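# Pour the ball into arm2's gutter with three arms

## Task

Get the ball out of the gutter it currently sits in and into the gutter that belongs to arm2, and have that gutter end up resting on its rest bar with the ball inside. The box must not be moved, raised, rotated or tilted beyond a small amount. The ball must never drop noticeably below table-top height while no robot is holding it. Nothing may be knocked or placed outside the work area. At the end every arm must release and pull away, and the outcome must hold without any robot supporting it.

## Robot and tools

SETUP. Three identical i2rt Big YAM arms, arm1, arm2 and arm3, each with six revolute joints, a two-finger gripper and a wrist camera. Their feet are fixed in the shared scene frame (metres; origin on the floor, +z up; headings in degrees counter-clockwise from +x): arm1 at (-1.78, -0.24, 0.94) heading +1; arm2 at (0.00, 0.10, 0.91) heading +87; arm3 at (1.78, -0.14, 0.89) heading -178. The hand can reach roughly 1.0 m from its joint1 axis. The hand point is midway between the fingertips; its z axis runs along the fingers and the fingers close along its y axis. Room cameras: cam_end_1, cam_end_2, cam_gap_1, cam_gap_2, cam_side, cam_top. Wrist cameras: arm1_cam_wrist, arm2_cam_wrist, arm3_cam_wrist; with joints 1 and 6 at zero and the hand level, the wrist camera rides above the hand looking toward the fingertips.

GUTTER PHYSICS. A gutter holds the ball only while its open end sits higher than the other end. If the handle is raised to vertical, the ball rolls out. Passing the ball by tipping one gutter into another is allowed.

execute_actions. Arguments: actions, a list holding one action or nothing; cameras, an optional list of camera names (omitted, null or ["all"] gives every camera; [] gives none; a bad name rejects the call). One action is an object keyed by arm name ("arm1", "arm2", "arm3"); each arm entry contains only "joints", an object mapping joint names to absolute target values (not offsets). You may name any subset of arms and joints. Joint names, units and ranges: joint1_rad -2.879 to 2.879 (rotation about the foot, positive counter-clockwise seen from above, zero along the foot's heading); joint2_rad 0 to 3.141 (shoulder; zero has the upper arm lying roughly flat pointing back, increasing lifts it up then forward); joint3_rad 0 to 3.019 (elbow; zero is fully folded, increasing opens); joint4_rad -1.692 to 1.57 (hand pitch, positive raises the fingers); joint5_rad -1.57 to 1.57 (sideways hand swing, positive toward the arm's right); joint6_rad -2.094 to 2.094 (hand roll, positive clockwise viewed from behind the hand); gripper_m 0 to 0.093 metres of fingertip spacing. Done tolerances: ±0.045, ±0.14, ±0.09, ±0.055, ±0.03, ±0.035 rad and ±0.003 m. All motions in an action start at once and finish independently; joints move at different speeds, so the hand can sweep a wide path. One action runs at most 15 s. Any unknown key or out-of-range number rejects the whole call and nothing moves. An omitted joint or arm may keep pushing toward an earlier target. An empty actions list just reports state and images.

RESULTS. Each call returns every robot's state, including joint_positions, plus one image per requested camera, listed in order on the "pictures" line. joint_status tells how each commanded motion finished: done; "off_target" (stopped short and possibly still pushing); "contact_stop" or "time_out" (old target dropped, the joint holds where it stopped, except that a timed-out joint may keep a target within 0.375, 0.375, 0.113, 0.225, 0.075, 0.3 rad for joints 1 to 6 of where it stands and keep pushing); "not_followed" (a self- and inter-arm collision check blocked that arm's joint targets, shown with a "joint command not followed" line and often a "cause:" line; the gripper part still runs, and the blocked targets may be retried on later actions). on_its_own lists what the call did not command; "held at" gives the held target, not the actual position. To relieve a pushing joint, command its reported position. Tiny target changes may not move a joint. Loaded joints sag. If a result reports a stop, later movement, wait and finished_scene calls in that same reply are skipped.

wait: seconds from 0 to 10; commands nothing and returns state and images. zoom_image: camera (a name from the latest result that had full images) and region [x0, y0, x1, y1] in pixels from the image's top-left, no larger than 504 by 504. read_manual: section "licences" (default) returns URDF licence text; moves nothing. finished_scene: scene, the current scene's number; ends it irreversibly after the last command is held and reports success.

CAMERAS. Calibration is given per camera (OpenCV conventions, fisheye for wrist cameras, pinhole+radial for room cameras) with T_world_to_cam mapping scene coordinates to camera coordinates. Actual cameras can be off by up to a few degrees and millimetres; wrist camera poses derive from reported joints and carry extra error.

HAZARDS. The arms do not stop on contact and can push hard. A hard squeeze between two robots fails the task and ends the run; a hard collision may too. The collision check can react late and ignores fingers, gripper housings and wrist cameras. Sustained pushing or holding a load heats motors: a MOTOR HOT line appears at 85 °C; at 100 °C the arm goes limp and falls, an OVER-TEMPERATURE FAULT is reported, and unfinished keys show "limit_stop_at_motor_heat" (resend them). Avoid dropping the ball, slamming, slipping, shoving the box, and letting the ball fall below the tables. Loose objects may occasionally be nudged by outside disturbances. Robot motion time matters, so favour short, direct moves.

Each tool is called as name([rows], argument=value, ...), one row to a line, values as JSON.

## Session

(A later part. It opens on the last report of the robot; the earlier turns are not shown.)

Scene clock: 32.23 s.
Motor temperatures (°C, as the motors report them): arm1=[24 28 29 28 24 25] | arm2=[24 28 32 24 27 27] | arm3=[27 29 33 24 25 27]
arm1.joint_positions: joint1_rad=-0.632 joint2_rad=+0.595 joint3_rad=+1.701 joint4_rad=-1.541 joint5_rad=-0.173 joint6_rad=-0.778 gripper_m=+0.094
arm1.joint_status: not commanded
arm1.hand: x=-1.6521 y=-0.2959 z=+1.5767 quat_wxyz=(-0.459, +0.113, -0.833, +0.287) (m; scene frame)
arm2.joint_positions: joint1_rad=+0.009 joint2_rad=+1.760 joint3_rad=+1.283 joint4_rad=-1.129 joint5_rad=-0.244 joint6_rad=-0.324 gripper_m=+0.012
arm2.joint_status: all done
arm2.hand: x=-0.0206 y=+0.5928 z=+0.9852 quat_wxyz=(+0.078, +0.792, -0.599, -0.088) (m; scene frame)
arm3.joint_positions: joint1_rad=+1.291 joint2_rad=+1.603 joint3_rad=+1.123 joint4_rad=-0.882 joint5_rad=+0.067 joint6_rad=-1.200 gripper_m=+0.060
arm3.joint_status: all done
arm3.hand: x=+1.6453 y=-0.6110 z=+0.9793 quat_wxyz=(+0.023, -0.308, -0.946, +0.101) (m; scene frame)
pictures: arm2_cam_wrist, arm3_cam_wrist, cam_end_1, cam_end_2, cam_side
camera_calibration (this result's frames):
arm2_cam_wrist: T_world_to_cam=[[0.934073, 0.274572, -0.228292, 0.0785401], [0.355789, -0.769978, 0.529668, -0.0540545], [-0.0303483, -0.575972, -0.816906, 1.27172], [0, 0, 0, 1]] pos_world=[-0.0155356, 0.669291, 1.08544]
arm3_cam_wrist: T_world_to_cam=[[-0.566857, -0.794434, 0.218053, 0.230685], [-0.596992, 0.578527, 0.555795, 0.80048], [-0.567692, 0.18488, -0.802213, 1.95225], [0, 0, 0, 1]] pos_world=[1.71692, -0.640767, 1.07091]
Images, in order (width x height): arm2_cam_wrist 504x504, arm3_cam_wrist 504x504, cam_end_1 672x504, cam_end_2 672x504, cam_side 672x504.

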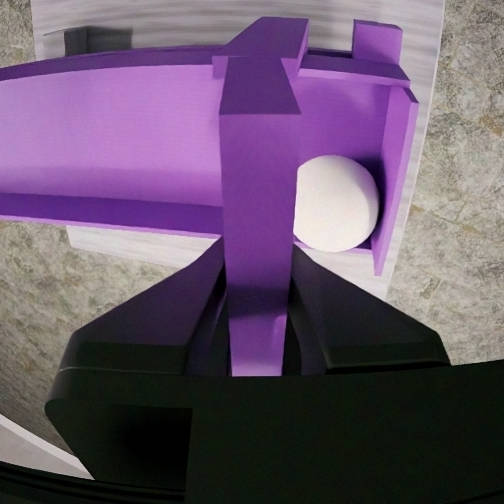

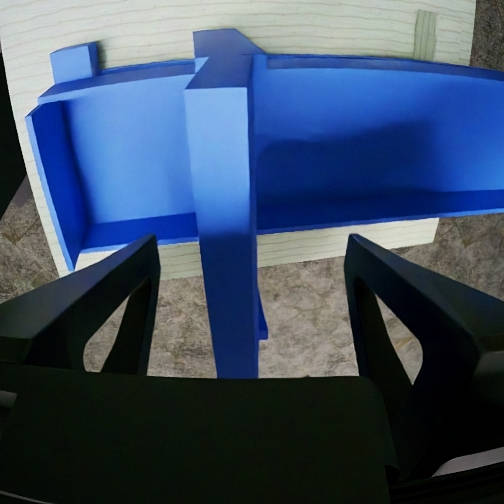

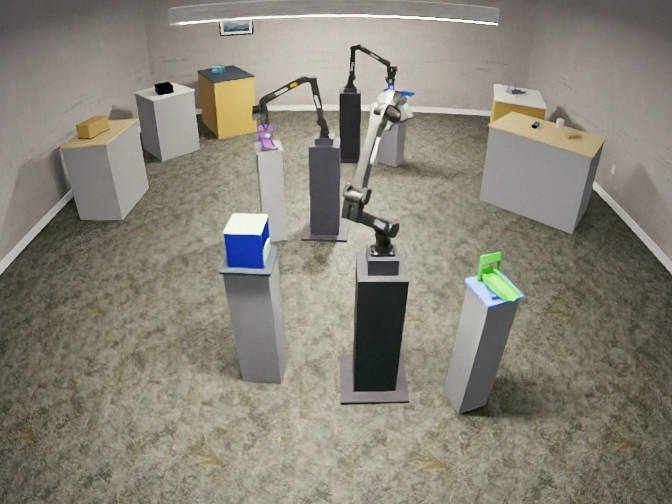

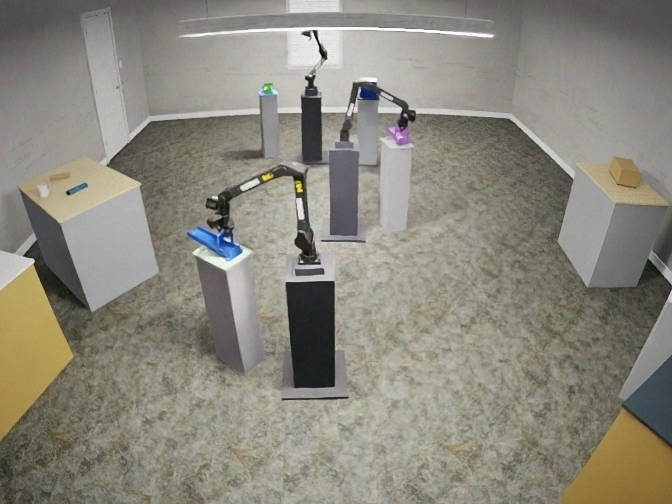

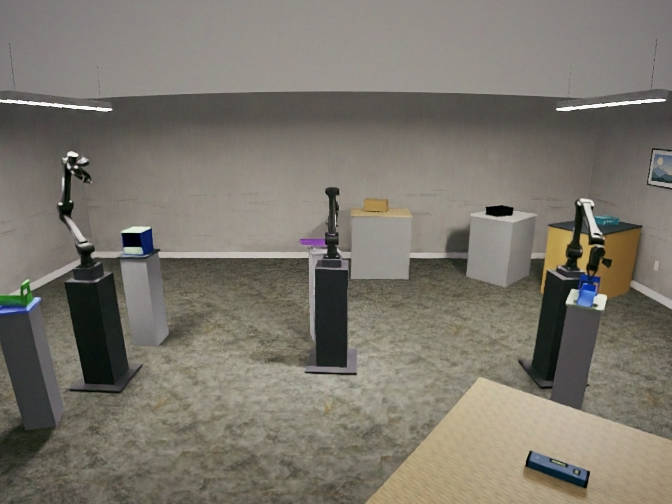

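execute_actions([
  {"arm2":{"joints":{"joint2_rad":1.772,"joint3_rad":1.265,"joint5_rad":-0.27}},"arm3":{"joints":{"gripper_m":0.085,"joint2_rad":1.2}}},
], cameras=["arm2_cam_wrist","cam_end_2","cam_side"])

zoom_image(camera="cam_side", region=[280, 190, 380, 270])

Scene clock: 34.10 s.
Motor temperatures (°C, as the motors report them): arm1=[24 28 29 28 24 25] | arm2=[24 28 32 24 27 27] | arm3=[27 29 33 24 25 27]
arm1.joint_positions: joint1_rad=-0.632 joint2_rad=+0.595 joint3_rad=+1.701 joint4_rad=-1.541 joint5_rad=-0.173 joint6_rad=-0.778 gripper_m=+0.094
arm1.joint_status: not commanded
arm1.hand: x=-1.6521 y=-0.2959 z=+1.5767 quat_wxyz=(-0.459, +0.113, -0.833, +0.287) (m; scene frame)
arm2.joint_positions: joint1_rad=+0.009 joint2_rad=+1.762 joint3_rad=+1.261 joint4_rad=-1.127 joint5_rad=-0.261 joint6_rad=-0.324 gripper_m=+0.012
arm2.joint_status: all done
arm2.hand: x=-0.0237 y=+0.5840 z=+0.9777 quat_wxyz=(+0.092, +0.790, -0.599, -0.089) (m; scene frame)
arm3.joint_positions: joint1_rad=+1.291 joint2_rad=+1.195 joint3_rad=+1.123 joint4_rad=-0.880 joint5_rad=+0.067 joint6_rad=-1.200 gripper_m=+0.085
arm3.joint_status: all done
arm3.hand: x=+1.6489 y=-0.5909 z=+1.1693 quat_wxyz=(+0.010, -0.303, -0.904, +0.301) (m; scene frame)
pictures: arm2_cam_wrist, cam_end_2, cam_side
camera_calibration (this result's frames):
arm2_cam_wrist: T_world_to_cam=[[0.929985, 0.268605, -0.250955, 0.107741], [0.364765, -0.758889, 0.539476, -0.0715594], [-0.0455409, -0.593245, -0.803733, 1.25735], [0, 0, 0, 1]] pos_world=[-0.0168339, 0.662672, 1.07622]
Images, in order (width x height): arm2_cam_wrist 504x504, cam_end_2 672x504, cam_side 672x504.

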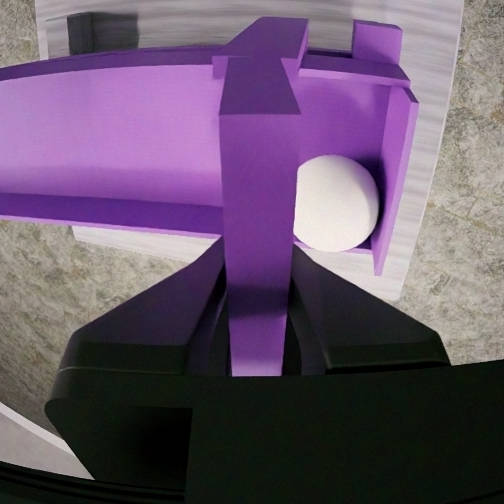

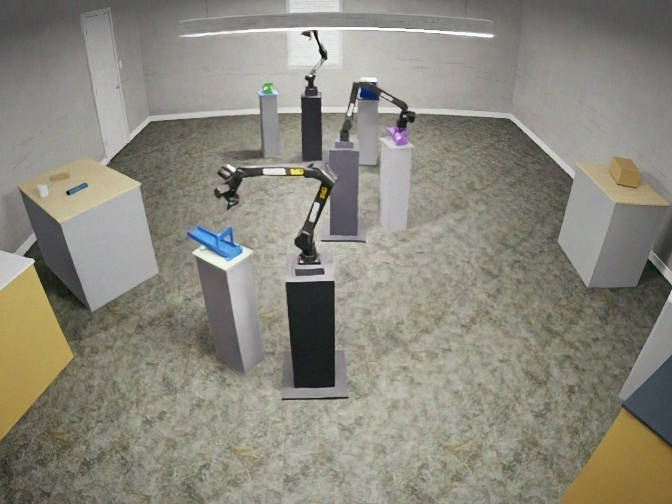

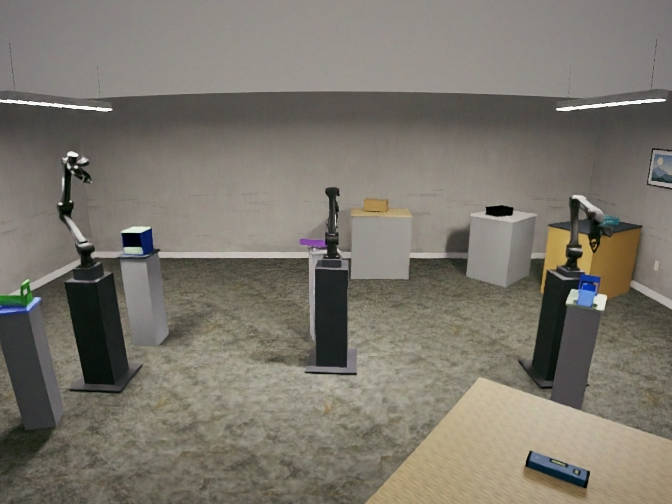

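Region (280, 190, 380, 270) of cam_side's 672x504 image, scaled by 5.040, with more detail than that image has; it fills the top 403 rows of this view, and the rest is white.

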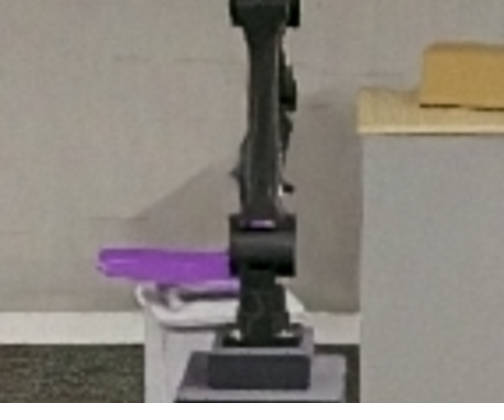

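execute_actions([
  {"arm2":{"joints":{"joint2_rad":1.79}}},
], cameras=["cam_side"])

zoom_image(camera="cam_side", region=[280, 190, 380, 270])

Scene clock: 34.97 s.
Motor temperatures (°C, as the motors report them): arm1=[24 28 29 28 24 25] | arm2=[24 28 32 24 27 27] | arm3=[27 29 34 24 25 27]
arm1.joint_positions: joint1_rad=-0.632 joint2_rad=+0.595 joint3_rad=+1.701 joint4_rad=-1.541 joint5_rad=-0.173 joint6_rad=-0.778 gripper_m=+0.094
arm1.joint_status: not commanded
arm1.hand: x=-1.6521 y=-0.2959 z=+1.5767 quat_wxyz=(-0.459, +0.113, -0.833, +0.287) (m; scene frame)
arm2.joint_positions: joint1_rad=+0.009 joint2_rad=+1.781 joint3_rad=+1.261 joint4_rad=-1.127 joint5_rad=-0.261 joint6_rad=-0.324 gripper_m=+0.012
arm2.joint_status: all done
arm2.hand: x=-0.0238 y=+0.5828 z=+0.9690 quat_wxyz=(+0.100, +0.789, -0.600, -0.084) (m; scene frame)
arm3.joint_positions: joint1_rad=+1.291 joint2_rad=+1.195 joint3_rad=+1.123 joint4_rad=-0.880 joint5_rad=+0.067 joint6_rad=-1.200 gripper_m=+0.085
arm3.joint_status: not commanded
arm3.hand: x=+1.6489 y=-0.5909 z=+1.1693 quat_wxyz=(+0.010, -0.303, -0.904, +0.301) (m; scene frame)
pictures: cam_side
Images, in order (width x height): cam_side 672x504.

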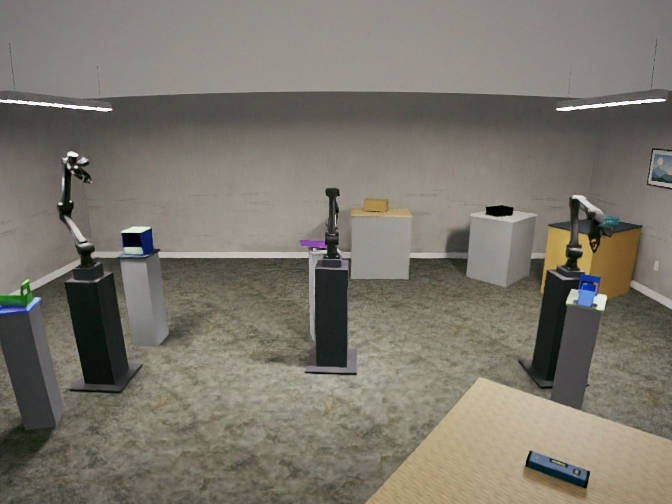

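Region (280, 190, 380, 270) of cam_side's 672x504 image, scaled by 5.040, with more detail than that image has; it fills the top 403 rows of this view, and the rest is white.

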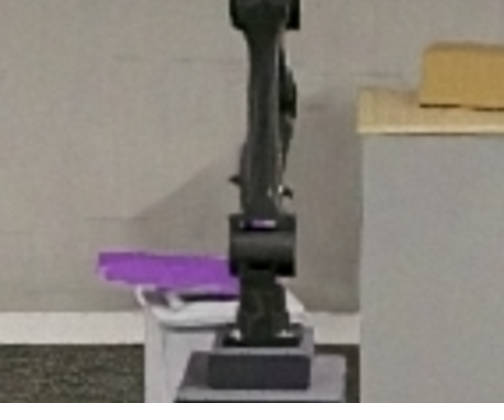

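execute_actions([
  {"arm2":{"joints":{"gripper_m":0.07}}},
], cameras=["arm2_cam_wrist"])

Scene clock: 35.83 s.
Motor temperatures (°C, as the motors report them): arm1=[24 28 29 28 24 25] | arm2=[24 28 32 24 27 27] | arm3=[27 29 34 24 25 27]
arm1.joint_positions: joint1_rad=-0.632 joint2_rad=+0.595 joint3_rad=+1.701 joint4_rad=-1.541 joint5_rad=-0.173 joint6_rad=-0.778 gripper_m=+0.094
arm1.joint_status: not commanded
arm1.hand: x=-1.6521 y=-0.2959 z=+1.5767 quat_wxyz=(-0.459, +0.113, -0.833, +0.287) (m; scene frame)
arm2.joint_positions: joint1_rad=+0.009 joint2_rad=+1.781 joint3_rad=+1.261 joint4_rad=-1.127 joint5_rad=-0.266 joint6_rad=-0.324 gripper_m=+0.070
arm2.joint_status: all done
arm2.hand: x=-0.0245 y=+0.5828 z=+0.9692 quat_wxyz=(+0.101, +0.789, -0.600, -0.085) (m; scene frame)
arm3.joint_positions: joint1_rad=+1.291 joint2_rad=+1.195 joint3_rad=+1.123 joint4_rad=-0.880 joint5_rad=+0.067 joint6_rad=-1.200 gripper_m=+0.085
arm3.joint_status: not commanded
arm3.hand: x=+1.6489 y=-0.5909 z=+1.1693 quat_wxyz=(+0.010, -0.303, -0.904, +0.301) (m; scene frame)
pictures: arm2_cam_wrist
camera_calibration (this result's frames):
arm2_cam_wrist: T_world_to_cam=[[0.928534, 0.263697, -0.261321, 0.119531], [0.367834, -0.748707, 0.551485, -0.0850722], [-0.0502281, -0.608195, -0.792197, 1.24714], [0, 0, 0, 1]] pos_world=[-0.0170548, 0.663291, 1.06613]
Images, in order (width x height): arm2_cam_wrist 504x504.

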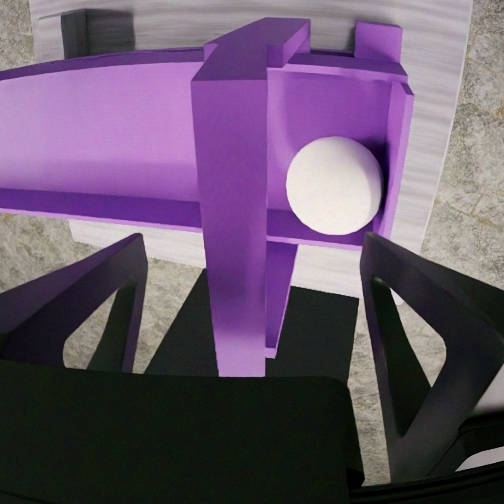

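execute_actions([
  {"arm2":{"joints":{"joint2_rad":1.33,"gripper_m":0.085}}},
], cameras=["arm2_cam_wrist","cam_side","cam_end_2","cam_top","cam_end_1"])

zoom_image(camera="cam_side", region=[280, 190, 380, 270])

zoom_image(camera="cam_end_2", region=[360, 90, 440, 170])

Scene clock: 37.50 s.
Motor temperatures (°C, as the motors report them): arm1=[24 28 29 28 24 25] | arm2=[24 28 32 24 27 27] | arm3=[27 29 34 24 25 27]
arm1.joint_positions: joint1_rad=-0.632 joint2_rad=+0.595 joint3_rad=+1.701 joint4_rad=-1.541 joint5_rad=-0.173 joint6_rad=-0.778 gripper_m=+0.094
arm1.joint_status: not commanded
arm1.hand: x=-1.6521 y=-0.2959 z=+1.5767 quat_wxyz=(-0.459, +0.113, -0.833, +0.287) (m; scene frame)
arm2.joint_positions: joint1_rad=+0.009 joint2_rad=+1.318 joint3_rad=+1.259 joint4_rad=-1.127 joint5_rad=-0.267 joint6_rad=-0.324 gripper_m=+0.085
arm2.joint_status: all done
arm2.hand: x=-0.0275 y=+0.5654 z=+1.1800 quat_wxyz=(-0.086, +0.794, -0.564, -0.212) (m; scene frame)
arm3.joint_positions: joint1_rad=+1.291 joint2_rad=+1.195 joint3_rad=+1.123 joint4_rad=-0.880 joint5_rad=+0.067 joint6_rad=-1.200 gripper_m=+0.085
arm3.joint_status: not commanded
arm3.hand: x=+1.6489 y=-0.5909 z=+1.1693 quat_wxyz=(+0.010, -0.303, -0.904, +0.301) (m; scene frame)
pictures: arm2_cam_wrist, cam_end_1, cam_end_2, cam_side, cam_top
camera_calibration (this result's frames):
arm2_cam_wrist: T_world_to_cam=[[0.930556, 0.352336, -0.0996232, -0.0589313], [0.36479, -0.915549, 0.169403, 0.331807], [-0.0315232, -0.19398, -0.980499, 1.39197], [0, 0, 0, 1]] pos_world=[-0.0223219, 0.594563, 1.30274]
Images, in order (width x height): arm2_cam_wrist 504x504, cam_end_1 672x504, cam_end_2 672x504, cam_side 672x504, cam_top 672x504.

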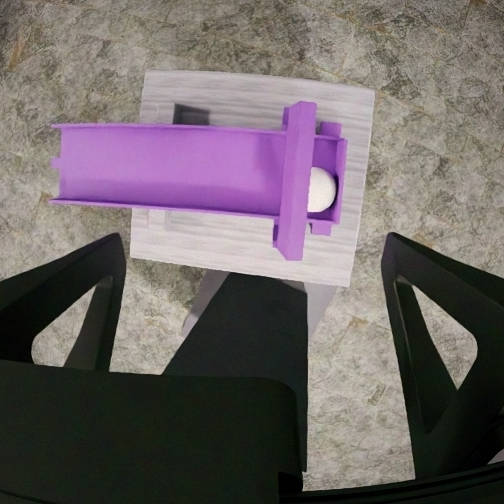

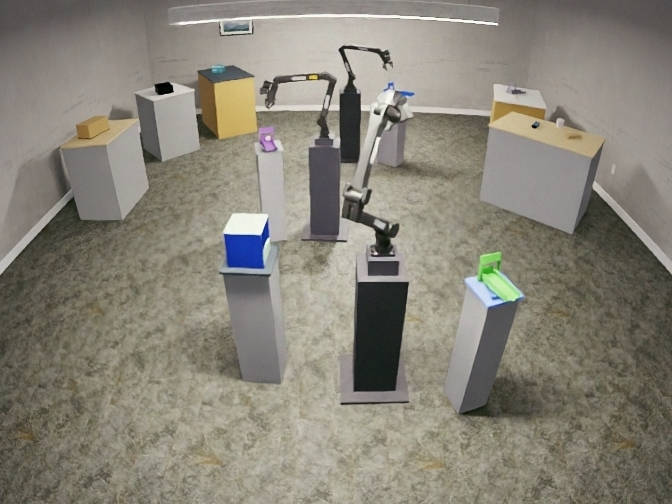

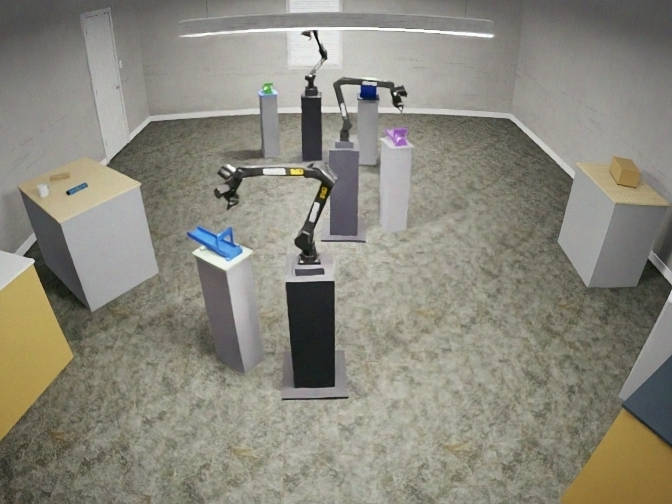

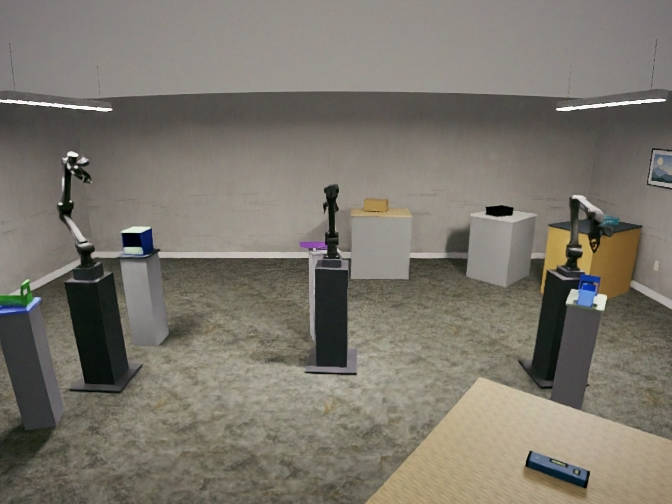

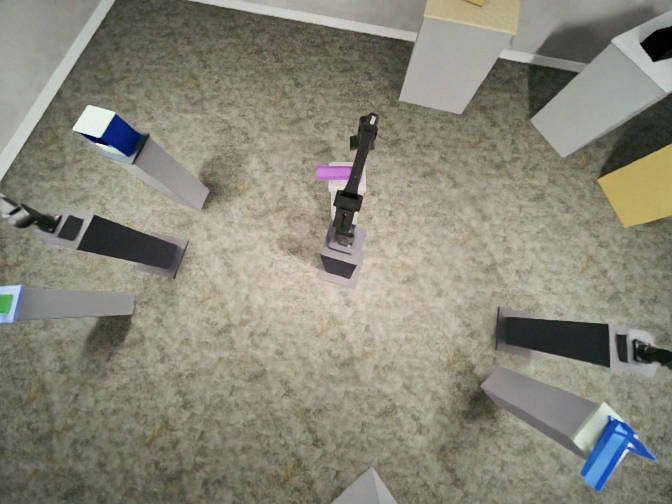

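Region (280, 190, 380, 270) of cam_side's 672x504 image, scaled by 5.040, with more detail than that image has; it fills the top 403 rows of this view, and the rest is white.

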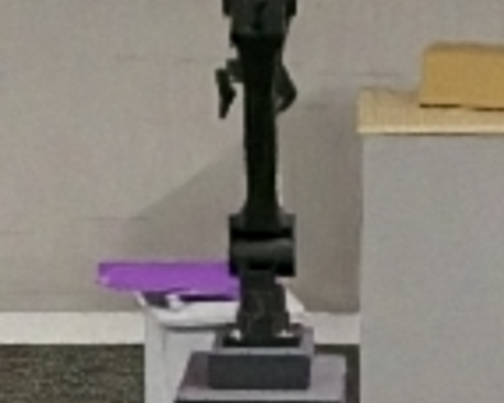

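Region (360, 90, 440, 170) of cam_end_2's 672x504 image, scaled by 6.300, with more detail than that image has.

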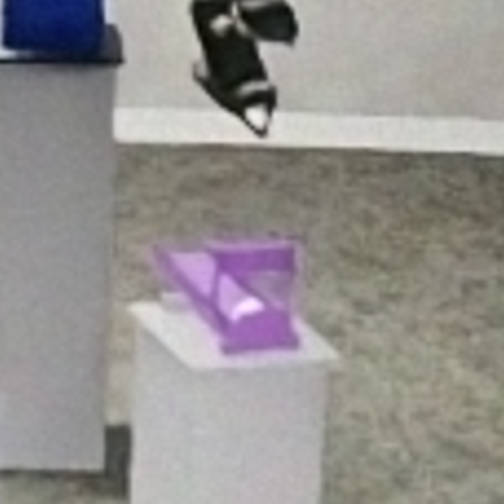

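The ball is in the purple gutter, which is lying on its rest bar, and both arms are clear.

finished_scene(scene=2)

The scene is finished: the task was done.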